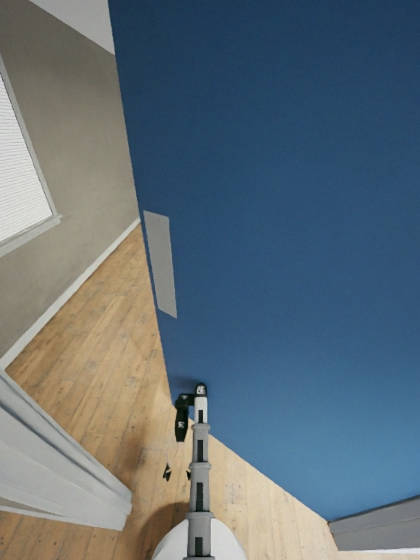

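>>> execute_actions(
  actions=[
    {"r2":{"base":{"rotate_rad":-0.12},"pace":"slow"}},
  ],
  cameras=[],
)

>>> execute_actions(
  actions=[
    {"r2":{"base":{"translate_m":0.25},"joints":{"arm_m":0.18},"contact_limits":{"arm_m":0.75},"pace":"slow"}},
  ],
  cameras=["r2_head_camera","r2_head_right_camera"],
)

Scene clock: 249.30 s.
r1.base_odometry: x=+0.526 y=+0.357 heading=+2.207 (m, m, rad; r1's odometry frame)
r1.turned_by_wheels: +0.000 (rad since the last result)
r1.turned_by_imu: -0.002 (rad since the last result)
r1.base_tilt: forward=-0.2 right=+0.6 (deg)
r1.lidar_m: 0.87 1.62 1.72 1.71 2.06 2.61 2.62 3.12 2.19 2.23 1.53 0.95
r1.base_status: not commanded
r1.joint_positions: lift_m=+0.400 arm_m=+0.002 wrist_yaw_rad=+3.140 wrist_pitch_rad=+0.001 wrist_roll_rad=-0.014 gripper_m=+0.000
r1.joint_status: not commanded
r1.motor_effort: lift_m=+26(26) arm_m=-8(8) wrist_yaw_rad=+5(5) wrist_pitch_rad=-8(8) wrist_roll_rad=+1(2) gripper_m=-6(7) wheel_0=-1(2) wheel_1=-1(1) wheel_2=-1(0) (%)
r1.hand_pose: x=-0.1157 y=+0.0880 z=+0.5774 quat_wxyz=(+0.001, -0.001, -0.007, +1.000) (m; r1's base frame)
r1.wrist_depth_mm: - 140 251 - - - - / - 116 144 - - - - / - 122 158 - - - - / 145 145 - - - - - / 235 - - - - - - / 231 1863 1576 193 187 1708 1661 / 228 1281 1255 - 1308 1160 1182
r2.base_odometry: x=-1.838 y=+0.397 heading=+2.556 (m, m, rad; r2's odometry frame)
r2.turned_by_wheels: +0.339 (rad since the last result)
r2.turned_by_imu: +0.352 (rad since the last result)
r2.base_tilt: forward=-0.2 right=+0.3 (deg)
r2.lidar_m: 0.48 0.40 0.83 1.61 2.05 0.89 0.88 2.60 1.80 0.64 0.49 0.47
r2.base_status: rotate_rad contact_stop (by the wheels' count: +0.339 of -0.120)
r2.joint_positions: lift_m=+0.300 arm_m=+0.409 wrist_yaw_rad=+3.142 wrist_pitch_rad=+0.010 wrist_roll_rad=+0.006 gripper_m=+0.057
r2.joint_status: not commanded
r2.on_its_own: the wheels are slack since a contact_stop
r2.motor_effort: lift_m=+16(16) arm_m=+5(6) wrist_yaw_rad=-9(100) wrist_pitch_rad=-8(8) wrist_roll_rad=+0(1) gripper_m=-4(5) wheel_0=+0(36) wheel_1=+0(20) wheel_2=+0(13) (%)
r2.hand_pose: x=+0.2916 y=+0.0873 z=+0.4755 quat_wxyz=(+0.000, -0.005, +0.003, +1.000) (m; r2's base frame)
r2.wrist_depth_mm: - - - - - - - / - 139 - - - - - / - 143 212 - - - - / - 211 433 - - - - / - - - - - - - / 1756 1708 195 1499 198 1618 - / 1205 1098 627 110 1160 1042 -
pictures: none
No camera images: the call's "cameras" was empty. Leave "cameras" out to get every camera's image.

not run: a stop came earlier in this reply.

>>> execute_actions(
  actions=[
    {"r2":{"joints":{"arm_m":0.0},"pace":"slow"}},
  ],
  cameras=["r2_head_camera","r2_head_left_camera"],
)

Scene clock: 255.77 s.
r1.base_odometry: x=+0.526 y=+0.357 heading=+2.207 (m, m, rad; r1's odometry frame)
r1.turned_by_wheels: +0.000 (rad since the last result)
r1.turned_by_imu: -0.003 (rad since the last result)
r1.base_tilt: forward=-0.2 right=+0.6 (deg)
r1.lidar_m: 1.09 1.61 1.73 1.73 2.06 2.62 2.60 3.13 2.21 2.24 1.55 1.46
r1.base_status: not commanded
r1.joint_positions: lift_m=+0.400 arm_m=+0.002 wrist_yaw_rad=+3.140 wrist_pitch_rad=+0.001 wrist_roll_rad=-0.014 gripper_m=+0.000
r1.joint_status: not commanded
r1.motor_effort: lift_m=+26(26) arm_m=-7(7) wrist_yaw_rad=+6(6) wrist_pitch_rad=-8(9) wrist_roll_rad=+0(1) gripper_m=-7(6) wheel_0=-2(2) wheel_1=-1(1) wheel_2=+0(0) (%)
r1.hand_pose: x=-0.1157 y=+0.0880 z=+0.5774 quat_wxyz=(+0.001, -0.001, -0.007, +1.000) (m; r1's base frame)
r1.wrist_depth_mm: - 140 250 - - - - / - 116 144 - - - - / - 122 159 - - - - / 145 145 - - - - - / 234 - - - - - - / 231 1863 1576 195 187 1708 1708 / 227 1281 1308 - 1308 1138 1229
r2.base_odometry: x=-2.033 y=+0.516 heading=+2.518 (m, m, rad; r2's odometry frame)
r2.turned_by_wheels: -0.038 (rad since the last result)
r2.turned_by_imu: -0.038 (rad since the last result)
r2.base_tilt: forward=-0.3 right=+0.4 (deg)
r2.lidar_m: 0.27 0.25 0.25 1.47 1.85 1.15 1.11 2.74 0.81 0.40 0.28 0.27
r2.base_status: not commanded
r2.joint_positions: lift_m=+0.300 arm_m=+0.141 wrist_yaw_rad=+3.142 wrist_pitch_rad=+0.008 wrist_roll_rad=+0.001 gripper_m=+0.057
r2.joint_status: arm_m contact_stop (moved -0.268 of -0.409)
r2.on_its_own: the wheels are slack since a contact_stop; arm_m is slack since a contact_stop (your +0.000 is given up)
r2.motor_effort: lift_m=+18(18) arm_m=+0(20) wrist_yaw_rad=-6(99) wrist_pitch_rad=-3(37) wrist_roll_rad=+13(15) gripper_m=+2(3) wheel_0=+0(0) wheel_1=+0(0) wheel_2=+0(0) (%)
r2.hand_pose: x=+0.0236 y=+0.0873 z=+0.4758 quat_wxyz=(+0.000, -0.004, +0.001, +1.000) (m; r2's base frame)
r2.wrist_depth_mm: - - - - - - - / - 143 279 - - - - / - 140 227 - - - - / 148 150 297 - - - - / - 368 - - - - - / 1499 347 194 1430 198 1708 1708 / 1098 322 1182 110 1182 1060 1160
pictures: r2_head_camera, r2_head_left_camera
Images, in order (width x height): r2_head_camera 420x560, r2_head_left_camera 420x672.

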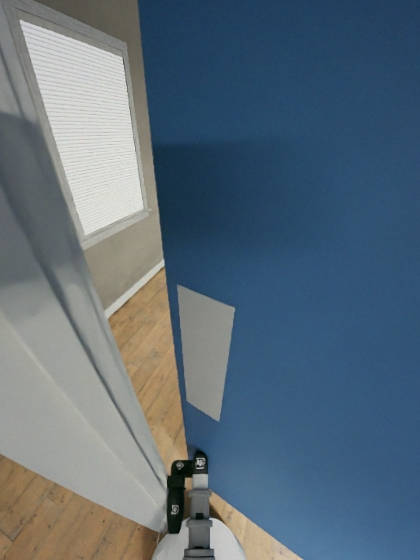

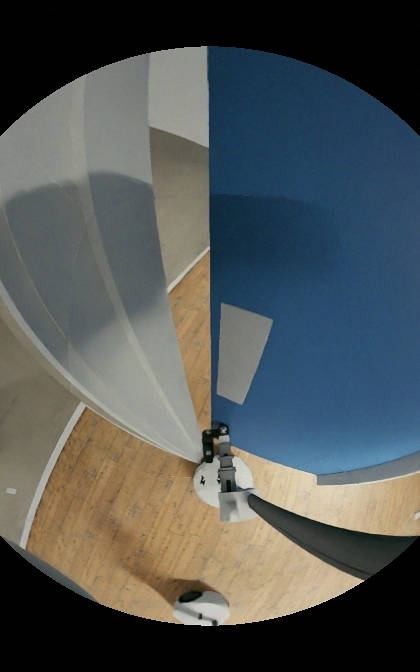

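>>> execute_actions(
  actions=[
    {"r2":{"base":{"translate_m":-0.3},"pace":"slow"}},
  ],
  cameras=["r2_head_camera","r2_head_left_camera"],
)

Scene clock: 261.87 s.
r1.base_odometry: x=+0.526 y=+0.357 heading=+2.207 (m, m, rad; r1's odometry frame)
r1.turned_by_wheels: +0.000 (rad since the last result)
r1.turned_by_imu: -0.002 (rad since the last result)
r1.base_tilt: forward=-0.2 right=+0.6 (deg)
r1.lidar_m: 0.80 1.62 1.73 1.74 2.07 2.61 2.62 3.12 2.20 2.23 1.56 0.87
r1.base_status: not commanded
r1.joint_positions: lift_m=+0.400 arm_m=+0.002 wrist_yaw_rad=+3.140 wrist_pitch_rad=+0.001 wrist_roll_rad=-0.014 gripper_m=+0.000
r1.joint_status: not commanded
r1.motor_effort: lift_m=+26(26) arm_m=-8(8) wrist_yaw_rad=+5(5) wrist_pitch_rad=-9(7) wrist_roll_rad=+1(1) gripper_m=-5(5) wheel_0=-2(2) wheel_1=-1(1) wheel_2=+0(0) (%)
r1.hand_pose: x=-0.1157 y=+0.0880 z=+0.5774 quat_wxyz=(+0.001, -0.001, -0.007, +1.000) (m; r1's base frame)
r1.wrist_depth_mm: - 140 250 - - - - / - 117 144 - - - - / - 122 159 - - - - / 145 144 - - - - - / 235 - - - - - - / 232 1921 1576 193 187 1618 1708 / 228 1281 1255 - 1336 1182 1182
r2.base_odometry: x=-1.790 y=+0.341 heading=+2.520 (m, m, rad; r2's odometry frame)
r2.turned_by_wheels: +0.002 (rad since the last result)
r2.turned_by_imu: +0.005 (rad since the last result)
r2.base_tilt: forward=-0.2 right=+0.3 (deg)
r2.lidar_m: 0.42 0.46 0.92 1.61 1.99 0.83 0.81 2.62 2.40 0.73 0.47 0.42
r2.base_status: done
r2.joint_positions: lift_m=+0.300 arm_m=+0.132 wrist_yaw_rad=+3.139 wrist_pitch_rad=+0.009 wrist_roll_rad=+0.006 gripper_m=+0.057
r2.joint_status: not commanded
r2.on_its_own: arm_m is slack since a contact_stop (your +0.000 is given up)
r2.motor_effort: lift_m=+18(17) arm_m=+0(0) wrist_yaw_rad=+2(2) wrist_pitch_rad=-7(6) wrist_roll_rad=+1(1) gripper_m=-4(4) wheel_0=-2(2) wheel_1=-4(6) wheel_2=+3(7) (%)
r2.hand_pose: x=+0.0145 y=+0.0880 z=+0.4755 quat_wxyz=(+0.001, -0.005, +0.003, +1.000) (m; r2's base frame)
r2.wrist_depth_mm: - 147 - - - - - / - 135 268 - - - - / - 138 234 - - - - / 139 145 309 - - - - / - - - - - - - / 1430 347 195 1160 198 1661 1618 / 1060 317 1160 110 1078 1060 1118
pictures: r2_head_camera, r2_head_left_camera
Images, in order (width x height): r2_head_camera 420x560, r2_head_left_camera 420x672.

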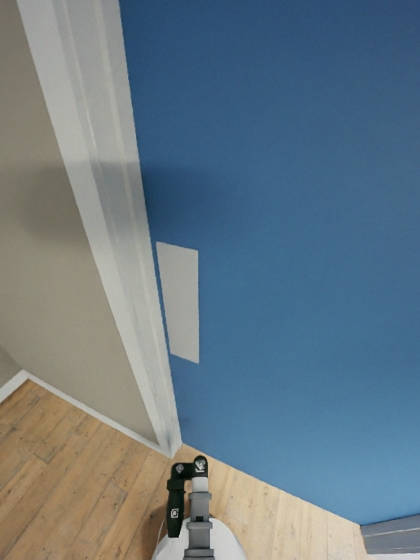

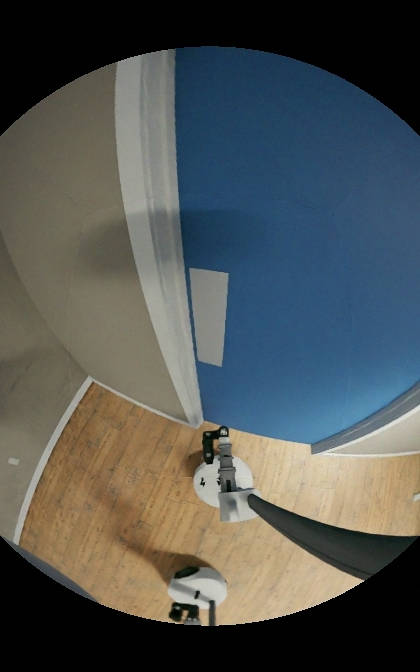

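>>> execute_actions(
  actions=[
    {"r2":{"base":{"rotate_rad":-0.42},"joints":{"arm_m":0.05},"pace":"slow"}},
  ],
  cameras=["r2_head_camera"],
)

Scene clock: 265.53 s.
r1.base_odometry: x=+0.526 y=+0.357 heading=+2.207 (m, m, rad; r1's odometry frame)
r1.turned_by_wheels: +0.000 (rad since the last result)
r1.turned_by_imu: -0.001 (rad since the last result)
r1.base_tilt: forward=-0.2 right=+0.6 (deg)
r1.lidar_m: 0.80 1.61 1.72 1.73 2.06 2.60 2.63 3.13 2.20 2.22 1.52 0.85
r1.base_status: not commanded
r1.joint_positions: lift_m=+0.400 arm_m=+0.002 wrist_yaw_rad=+3.140 wrist_pitch_rad=+0.001 wrist_roll_rad=-0.014 gripper_m=+0.000
r1.joint_status: not commanded
r1.motor_effort: lift_m=+26(26) arm_m=-7(8) wrist_yaw_rad=+5(5) wrist_pitch_rad=-8(8) wrist_roll_rad=+1(1) gripper_m=-5(6) wheel_0=-2(2) wheel_1=-1(1) wheel_2=+0(0) (%)
r1.hand_pose: x=-0.1157 y=+0.0880 z=+0.5774 quat_wxyz=(+0.001, -0.001, -0.007, +1.000) (m; r1's base frame)
r1.wrist_depth_mm: - 140 251 - - - - / - 116 144 - - - - / - 122 159 - - - - / 145 145 - - - - - / 236 - - - - - - / 231 1863 1576 194 187 1756 1661 / 227 1281 1281 - 1308 1160 1229
r2.base_odometry: x=-1.790 y=+0.341 heading=+2.100 (m, m, rad; r2's odometry frame)
r2.turned_by_wheels: -0.419 (rad since the last result)
r2.turned_by_imu: -0.428 (rad since the last result)
r2.base_tilt: forward=-0.2 right=+0.4 (deg)
r2.lidar_m: 0.42 0.43 0.48 1.29 1.62 2.18 0.80 0.84 2.49 1.60 0.65 0.44
r2.base_status: done
r2.joint_positions: lift_m=+0.300 arm_m=+0.051 wrist_yaw_rad=+3.140 wrist_pitch_rad=+0.009 wrist_roll_rad=+0.006 gripper_m=+0.057
r2.joint_status: all done
r2.motor_effort: lift_m=+17(18) arm_m=-4(4) wrist_yaw_rad=-2(2) wrist_pitch_rad=-7(6) wrist_roll_rad=+1(1) gripper_m=-2(7) wheel_0=+2(6) wheel_1=+4(6) wheel_2=+2(7) (%)
r2.hand_pose: x=-0.0667 y=+0.0880 z=+0.4755 quat_wxyz=(+0.001, -0.005, +0.003, +1.000) (m; r2's base frame)
r2.wrist_depth_mm: - 187 310 - - - - / - 122 189 - - - - / - 128 189 - - - - / 190 187 307 - - - - / 249 - - - - - - / 245 1576 195 1576 198 1618 1661 / 244 1025 991 110 1138 1078 1118
pictures: r2_head_camera
Images, in order (width x height): r2_head_camera 420x560.

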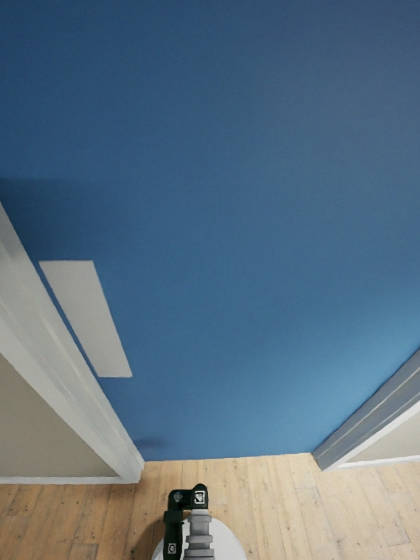

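>>> execute_actions(
  actions=[
    {"r2":{"base":{"strafe_m":-0.11},"pace":"slow"}},
  ],
  cameras=[],
)

>>> execute_actions(
  actions=[
    {"r2":{"base":{"translate_m":0.08},"pace":"slow"}},
  ],
  cameras=[],
)

>>> execute_actions(
  actions=[
    {"r2":{"joints":{"arm_m":0.5},"contact_limits":{"arm_m":0.75},"pace":"slow"}},
  ],
  cameras=["r2_head_camera"],
)

>>> execute_actions(
  actions=[
    {"r2":{"base":{"translate_m":0.3},"joints":{"arm_m":0.24},"contact_limits":{"arm_m":0.75},"pace":"slow"}},
  ],
  cameras=["r2_head_camera","r2_head_left_camera"],
)

Scene clock: 270.47 s.
r1.base_odometry: x=+0.526 y=+0.357 heading=+2.207 (m, m, rad; r1's odometry frame)
r1.turned_by_wheels: +0.000 (rad since the last result)
r1.turned_by_imu: -0.002 (rad since the last result)
r1.base_tilt: forward=-0.1 right=+0.6 (deg)
r1.lidar_m: 0.79 1.62 1.72 1.71 2.07 2.62 2.62 3.12 2.21 2.23 1.55 0.79
r1.base_status: not commanded
r1.joint_positions: lift_m=+0.400 arm_m=+0.002 wrist_yaw_rad=+3.140 wrist_pitch_rad=+0.001 wrist_roll_rad=-0.014 gripper_m=+0.000
r1.joint_status: not commanded
r1.motor_effort: lift_m=+26(26) arm_m=-8(8) wrist_yaw_rad=+4(4) wrist_pitch_rad=-9(8) wrist_roll_rad=+1(0) gripper_m=-8(8) wheel_0=-2(2) wheel_1=-1(1) wheel_2=+0(0) (%)
r1.hand_pose: x=-0.1157 y=+0.0880 z=+0.5774 quat_wxyz=(+0.001, -0.001, -0.007, +1.000) (m; r1's base frame)
r1.wrist_depth_mm: - 140 249 - - - - / - 116 144 - - - - / - 122 158 - - - - / 145 145 - - - - - / 233 - - - - - - / 231 1921 1576 195 187 1708 1661 / 227 1255 1281 - 1308 1160 1229
r2.base_odometry: x=-1.695 y=+0.396 heading=+2.100 (m, m, rad; r2's odometry frame)
r2.turned_by_wheels: +0.000 (rad since the last result)
r2.turned_by_imu: +0.002 (rad since the last result)
r2.base_tilt: forward=-0.2 right=+0.3 (deg)
r2.lidar_m: 0.41 0.43 0.54 1.26 1.75 2.34 0.79 0.90 2.41 1.62 0.65 0.43
r2.base_status: done
r2.joint_positions: lift_m=+0.300 arm_m=+0.051 wrist_yaw_rad=+3.140 wrist_pitch_rad=+0.009 wrist_roll_rad=+0.006 gripper_m=+0.057
r2.joint_status: not commanded
r2.motor_effort: lift_m=+18(18) arm_m=-4(4) wrist_yaw_rad=+1(1) wrist_pitch_rad=-6(7) wrist_roll_rad=+1(1) gripper_m=-5(2) wheel_0=+4(6) wheel_1=-5(8) wheel_2=+0(2) (%)
r2.hand_pose: x=-0.0667 y=+0.0880 z=+0.4755 quat_wxyz=(+0.001, -0.005, +0.003, +1.000) (m; r2's base frame)
r2.wrist_depth_mm: - 187 310 - - - - / - 123 189 - - - - / - 127 189 - - - - / 189 187 309 - - - - / 248 - - - - - - / 243 1708 195 1118 198 1618 1661 / 241 1098 1008 110 1160 1060 1118
pictures: none
No camera images: the call's "cameras" was empty. Leave "cameras" out to get every camera's image.

Scene clock: 272.53 s.
r1.base_odometry: x=+0.526 y=+0.357 heading=+2.207 (m, m, rad; r1's odometry frame)
r1.turned_by_wheels: +0.000 (rad since the last result)
r1.turned_by_imu: -0.001 (rad since the last result)
r1.base_tilt: forward=-0.2 right=+0.6 (deg)
r1.lidar_m: 0.87 1.62 1.72 1.73 2.07 2.60 2.61 3.14 2.20 2.21 1.55 0.85
r1.base_status: not commanded
r1.joint_positions: lift_m=+0.400 arm_m=+0.002 wrist_yaw_rad=+3.140 wrist_pitch_rad=+0.001 wrist_roll_rad=-0.014 gripper_m=+0.000
r1.joint_status: not commanded
r1.motor_effort: lift_m=+26(26) arm_m=-8(8) wrist_yaw_rad=+6(4) wrist_pitch_rad=-7(8) wrist_roll_rad=+1(1) gripper_m=-6(7) wheel_0=-2(2) wheel_1=-1(1) wheel_2=+0(0) (%)
r1.hand_pose: x=-0.1157 y=+0.0880 z=+0.5774 quat_wxyz=(+0.001, -0.001, -0.007, +1.000) (m; r1's base frame)
r1.wrist_depth_mm: - 140 251 - - - - / - 116 144 - - - - / - 122 158 - - - - / 145 145 - - - - - / 235 - - - - - - / 232 1921 1576 194 187 1708 1618 / 227 1308 1281 - 1308 1138 1205
r2.base_odometry: x=-1.735 y=+0.465 heading=+2.100 (m, m, rad; r2's odometry frame)
r2.turned_by_wheels: +0.000 (rad since the last result)
r2.turned_by_imu: +0.001 (rad since the last result)
r2.base_tilt: forward=-0.2 right=+0.3 (deg)
r2.lidar_m: 0.32 0.36 0.50 0.99 1.76 2.33 0.88 3.84 2.40 1.26 0.52 0.37
r2.base_status: done
r2.joint_positions: lift_m=+0.300 arm_m=+0.051 wrist_yaw_rad=+3.140 wrist_pitch_rad=+0.009 wrist_roll_rad=+0.006 gripper_m=+0.057
r2.joint_status: not commanded
r2.motor_effort: lift_m=+17(18) arm_m=-4(4) wrist_yaw_rad=+0(1) wrist_pitch_rad=-6(6) wrist_roll_rad=+1(1) gripper_m=-6(2) wheel_0=+4(5) wheel_1=+3(5) wheel_2=-3(5) (%)
r2.hand_pose: x=-0.0667 y=+0.0880 z=+0.4755 quat_wxyz=(+0.001, -0.005, +0.003, +1.000) (m; r2's base frame)
r2.wrist_depth_mm: - 187 312 - - - - / - 123 189 - - - - / - 128 190 - - - - / 190 188 309 - - - - / 249 - - - - - - / 243 1661 195 1118 197 1661 1661 / 243 1118 1098 110 1160 1060 1138
pictures: none
No camera images: the call's "cameras" was empty. Leave "cameras" out to get every camera's image.

Scene clock: 274.83 s.
r1.base_odometry: x=+0.526 y=+0.357 heading=+2.207 (m, m, rad; r1's odometry frame)
r1.turned_by_wheels: +0.000 (rad since the last result)
r1.turned_by_imu: -0.001 (rad since the last result)
r1.base_tilt: forward=-0.2 right=+0.7 (deg)
r1.lidar_m: 0.87 1.61 1.72 1.74 2.06 2.61 2.62 3.11 2.21 2.22 1.54 0.87
r1.base_status: not commanded
r1.joint_positions: lift_m=+0.400 arm_m=+0.002 wrist_yaw_rad=+3.140 wrist_pitch_rad=+0.001 wrist_roll_rad=-0.014 gripper_m=+0.000
r1.joint_status: not commanded
r1.motor_effort: lift_m=+26(26) arm_m=-7(8) wrist_yaw_rad=+6(4) wrist_pitch_rad=-9(9) wrist_roll_rad=+0(2) gripper_m=-3(6) wheel_0=-2(2) wheel_1=-1(1) wheel_2=-1(0) (%)
r1.hand_pose: x=-0.1157 y=+0.0880 z=+0.5774 quat_wxyz=(+0.001, -0.001, -0.007, +1.000) (m; r1's base frame)
r1.wrist_depth_mm: - 140 252 - - - - / - 117 144 - - - - / - 122 159 - - - - / 146 145 - - - - - / 234 - - - - - - / 231 1863 1537 195 187 1708 1661 / 229 1281 1281 - 1336 1160 1205
r2.base_odometry: x=-1.735 y=+0.465 heading=+2.100 (m, m, rad; r2's odometry frame)
r2.turned_by_wheels: +0.000 (rad since the last result)
r2.turned_by_imu: +0.013 (rad since the last result)
r2.base_tilt: forward=-0.3 right=+0.2 (deg)
r2.lidar_m: 0.34 0.37 0.48 1.05 1.74 2.35 0.88 3.86 2.37 1.23 0.53 0.35
r2.base_status: not commanded
r2.joint_positions: lift_m=+0.300 arm_m=+0.171 wrist_yaw_rad=+3.140 wrist_pitch_rad=+0.010 wrist_roll_rad=+0.006 gripper_m=+0.057
r2.joint_status: arm_m contact_stop (moved +0.120 of +0.449)
r2.on_its_own: arm_m is slack since a contact_stop (your +0.500 is given up)
r2.motor_effort: lift_m=+18(18) arm_m=+0(25) wrist_yaw_rad=-1(29) wrist_pitch_rad=-8(9) wrist_roll_rad=+1(1) gripper_m=-3(2) wheel_0=-1(8) wheel_1=+2(9) wheel_2=-2(16) (%)
r2.contact_limits: arm_m 0.75
r2.hand_pose: x=+0.0535 y=+0.0878 z=+0.4754 quat_wxyz=(+0.001, -0.005, +0.003, +1.000) (m; r2's base frame)
r2.wrist_depth_mm: - 114 - - - - - / - 108 309 - - - - / 108 118 195 - - - - / 109 164 332 - - - - / - 368 - - - - - / 1708 347 195 1255 197 1708 1576 / 1160 342 1160 110 1182 1098 1138
pictures: r2_head_camera
Images, in order (width x height): r2_head_camera 420x560.

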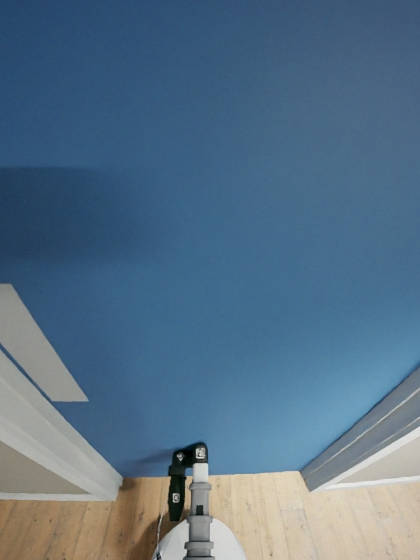

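not run: a stop came earlier in this reply.

>>> execute_actions(
  actions=[
    {"r2":{"base":{"strafe_m":0.07},"joints":{"arm_m":0.07},"pace":"slow"}},
  ],
  cameras=[],
)

>>> execute_actions(
  actions=[
    {"r2":{"joints":{"arm_m":0.47},"contact_limits":{"arm_m":0.75},"pace":"slow"}},
  ],
  cameras=["r2_head_camera"],
)

>>> execute_actions(
  actions=[
    {"r2":{"base":{"translate_m":0.3},"joints":{"arm_m":0.2},"contact_limits":{"arm_m":0.75},"pace":"slow"}},
  ],
  cameras=["r2_head_camera","r2_head_left_camera"],
)

Scene clock: 278.80 s.
r1.base_odometry: x=+0.526 y=+0.357 heading=+2.207 (m, m, rad; r1's odometry frame)
r1.turned_by_wheels: +0.000 (rad since the last result)
r1.turned_by_imu: -0.002 (rad since the last result)
r1.base_tilt: forward=-0.2 right=+0.6 (deg)
r1.lidar_m: 0.87 1.61 1.73 1.73 2.08 2.61 2.62 3.13 2.19 2.22 1.56 0.89
r1.base_status: not commanded
r1.joint_positions: lift_m=+0.400 arm_m=+0.002 wrist_yaw_rad=+3.140 wrist_pitch_rad=+0.001 wrist_roll_rad=-0.014 gripper_m=+0.000
r1.joint_status: not commanded
r1.motor_effort: lift_m=+26(26) arm_m=-8(8) wrist_yaw_rad=+4(5) wrist_pitch_rad=-8(7) wrist_roll_rad=+2(0) gripper_m=-9(6) wheel_0=-2(1) wheel_1=-1(1) wheel_2=+0(0) (%)
r1.hand_pose: x=-0.1157 y=+0.0880 z=+0.5774 quat_wxyz=(+0.001, -0.001, -0.007, +1.000) (m; r1's base frame)
r1.wrist_depth_mm: - 140 251 - - - - / - 116 144 - - - - / - 122 158 - - - - / 145 145 - - - - - / 235 - - - - - - / 230 1863 1576 194 186 1708 1661 / 228 1255 1255 - 1336 1182 1205
r2.base_odometry: x=-1.796 y=+0.430 heading=+2.100 (m, m, rad; r2's odometry frame)
r2.turned_by_wheels: +0.000 (rad since the last result)
r2.turned_by_imu: +0.002 (rad since the last result)
r2.base_tilt: forward=-0.2 right=+0.4 (deg)
r2.lidar_m: 0.34 0.35 0.42 1.03 1.67 2.27 0.87 0.95 2.45 1.22 0.52 0.38
r2.base_status: done
r2.joint_positions: lift_m=+0.300 arm_m=+0.071 wrist_yaw_rad=+3.140 wrist_pitch_rad=+0.010 wrist_roll_rad=+0.006 gripper_m=+0.057
r2.joint_status: all done
r2.motor_effort: lift_m=+18(18) arm_m=-4(4) wrist_yaw_rad=-2(2) wrist_pitch_rad=-7(7) wrist_roll_rad=+0(1) gripper_m=-2(3) wheel_0=-3(6) wheel_1=+5(7) wheel_2=+0(1) (%)
r2.hand_pose: x=-0.0467 y=+0.0878 z=+0.4754 quat_wxyz=(+0.001, -0.005, +0.003, +1.000) (m; r2's base frame)
r2.wrist_depth_mm: - 208 309 - - - - / - 134 208 - - - - / - 136 209 - - - - / - 191 309 - - - - / 248 - - - - - - / 248 1756 195 1255 198 1661 1661 / 249 1025 1078 110 1138 1078 1138
pictures: none
No camera images: the call's "cameras" was empty. Leave "cameras" out to get every camera's image.

Scene clock: 284.07 s.
r1.base_odometry: x=+0.526 y=+0.357 heading=+2.207 (m, m, rad; r1's odometry frame)
r1.turned_by_wheels: +0.000 (rad since the last result)
r1.turned_by_imu: -0.002 (rad since the last result)
r1.base_tilt: forward=-0.1 right=+0.7 (deg)
r1.lidar_m: 0.87 1.62 1.72 1.73 2.05 2.62 2.61 3.14 2.18 2.22 1.56 0.88
r1.base_status: not commanded
r1.joint_positions: lift_m=+0.400 arm_m=+0.002 wrist_yaw_rad=+3.140 wrist_pitch_rad=+0.001 wrist_roll_rad=-0.014 gripper_m=+0.000
r1.joint_status: not commanded
r1.motor_effort: lift_m=+26(26) arm_m=-8(8) wrist_yaw_rad=+5(5) wrist_pitch_rad=-9(8) wrist_roll_rad=+0(0) gripper_m=-6(6) wheel_0=-2(2) wheel_1=-1(1) wheel_2=+0(0) (%)
r1.hand_pose: x=-0.1157 y=+0.0880 z=+0.5774 quat_wxyz=(+0.001, -0.001, -0.007, +1.000) (m; r1's base frame)
r1.wrist_depth_mm: - 140 250 - - - - / - 116 144 - - - - / - 122 160 - - - - / 145 144 - - - - - / 235 - - - - - - / 231 1808 1618 193 187 1756 1618 / 227 1308 1281 - 1336 1182 1205
r2.base_odometry: x=-1.796 y=+0.430 heading=+2.101 (m, m, rad; r2's odometry frame)
r2.turned_by_wheels: +0.001 (rad since the last result)
r2.turned_by_imu: +0.036 (rad since the last result)
r2.base_tilt: forward=-0.2 right=+0.3 (deg)
r2.lidar_m: 0.59 0.47 0.44 1.21 1.65 2.33 0.87 1.01 2.42 1.09 0.65 0.58
r2.base_status: not commanded
r2.joint_positions: lift_m=+0.300 arm_m=+0.467 wrist_yaw_rad=+3.140 wrist_pitch_rad=+0.010 wrist_roll_rad=+0.006 gripper_m=+0.057
r2.joint_status: all done
r2.motor_effort: lift_m=+18(18) arm_m=+15(21) wrist_yaw_rad=+0(3) wrist_pitch_rad=-7(8) wrist_roll_rad=+1(0) gripper_m=-4(3) wheel_0=+11(11) wheel_1=+9(13) wheel_2=-12(23) (%)
r2.contact_limits: arm_m 0.75
r2.hand_pose: x=+0.3499 y=+0.0880 z=+0.4754 quat_wxyz=(+0.001, -0.005, +0.003, +1.000) (m; r2's base frame)
r2.wrist_depth_mm: 110 - 1661 - - - - / 105 112 661 - - - - / 111 123 262 - - - - / 113 - 402 - - - - / - - 1661 - - - - / 1661 1756 195 1537 197 1661 1661 / 1182 1025 647 110 1138 1060 1138
pictures: r2_head_camera
Images, in order (width x height): r2_head_camera 420x560.

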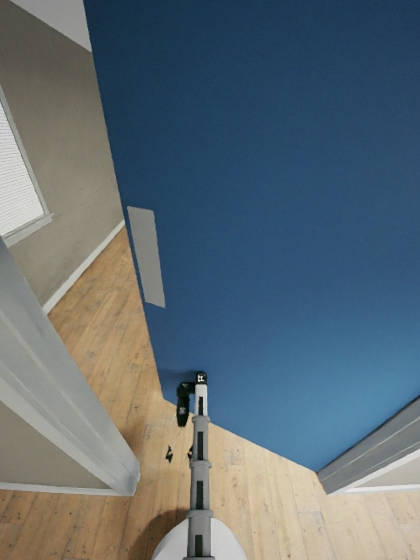

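Scene clock: 288.33 s.
r1.base_odometry: x=+0.526 y=+0.357 heading=+2.207 (m, m, rad; r1's odometry frame)
r1.turned_by_wheels: +0.000 (rad since the last result)
r1.turned_by_imu: -0.002 (rad since the last result)
r1.base_tilt: forward=-0.2 right=+0.6 (deg)
r1.lidar_m: 1.15 1.62 1.72 1.73 2.07 2.60 2.61 3.13 2.20 2.22 1.55 1.18
r1.base_status: not commanded
r1.joint_positions: lift_m=+0.400 arm_m=+0.002 wrist_yaw_rad=+3.140 wrist_pitch_rad=+0.001 wrist_roll_rad=-0.014 gripper_m=+0.000
r1.joint_status: not commanded
r1.motor_effort: lift_m=+26(26) arm_m=-8(8) wrist_yaw_rad=+4(5) wrist_pitch_rad=-10(8) wrist_roll_rad=+0(2) gripper_m=-9(5) wheel_0=-2(2) wheel_1=-1(1) wheel_2=-1(1) (%)
r1.hand_pose: x=-0.1157 y=+0.0880 z=+0.5774 quat_wxyz=(+0.001, -0.001, -0.007, +1.000) (m; r1's base frame)
r1.wrist_depth_mm: - 140 252 - - - - / - 116 144 - - - - / - 122 159 - - - - / 145 145 - - - - - / 234 - - - - - - / 229 1863 1618 193 187 1756 1708 / 228 1281 1281 - 1336 1182 1205
r2.base_odometry: x=-1.947 y=+0.688 heading=+2.102 (m, m, rad; r2's odometry frame)
r2.turned_by_wheels: +0.001 (rad since the last result)
r2.turned_by_imu: +0.004 (rad since the last result)
r2.base_tilt: forward=-0.3 right=+0.3 (deg)
r2.lidar_m: 0.34 0.44 0.34 0.29 1.66 2.34 1.16 4.23 2.44 0.54 0.36 0.33
r2.base_status: done
r2.joint_positions: lift_m=+0.300 arm_m=+0.199 wrist_yaw_rad=+3.140 wrist_pitch_rad=+0.010 wrist_roll_rad=+0.006 gripper_m=+0.057
r2.joint_status: all done
r2.motor_effort: lift_m=+18(18) arm_m=+7(14) wrist_yaw_rad=+0(0) wrist_pitch_rad=-8(7) wrist_roll_rad=+1(1) gripper_m=-5(2) wheel_0=+15(27) wheel_1=+10(15) wheel_2=-12(17) (%)
r2.contact_limits: arm_m 0.75
r2.hand_pose: x=+0.0814 y=+0.0880 z=+0.4754 quat_wxyz=(+0.001, -0.005, +0.003, +1.000) (m; r2's base frame)
r2.wrist_depth_mm: - 362 - - - - - / - 132 384 - - - - / 109 144 206 - - - - / 148 158 336 - - - - / - 404 - - - - - / 1756 377 194 1537 198 1618 1618 / 1182 370 1160 110 1160 1098 1118
pictures: r2_head_camera, r2_head_left_camera
Images, in order (width x height): r2_head_camera 420x560, r2_head_left_camera 420x672.

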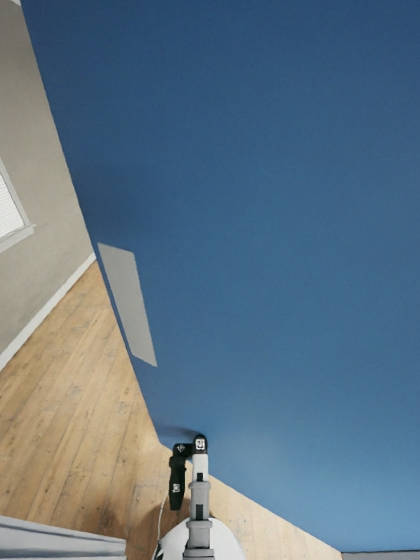

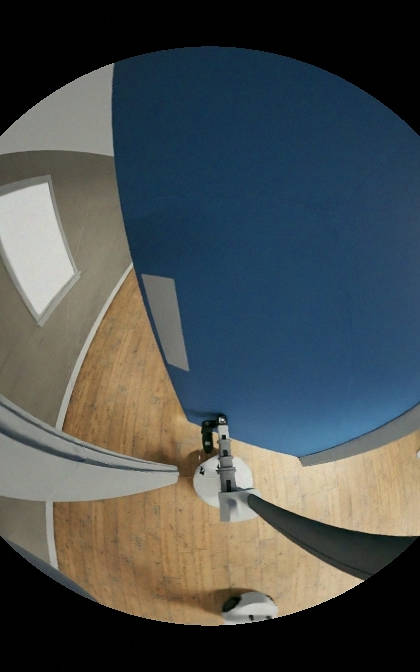

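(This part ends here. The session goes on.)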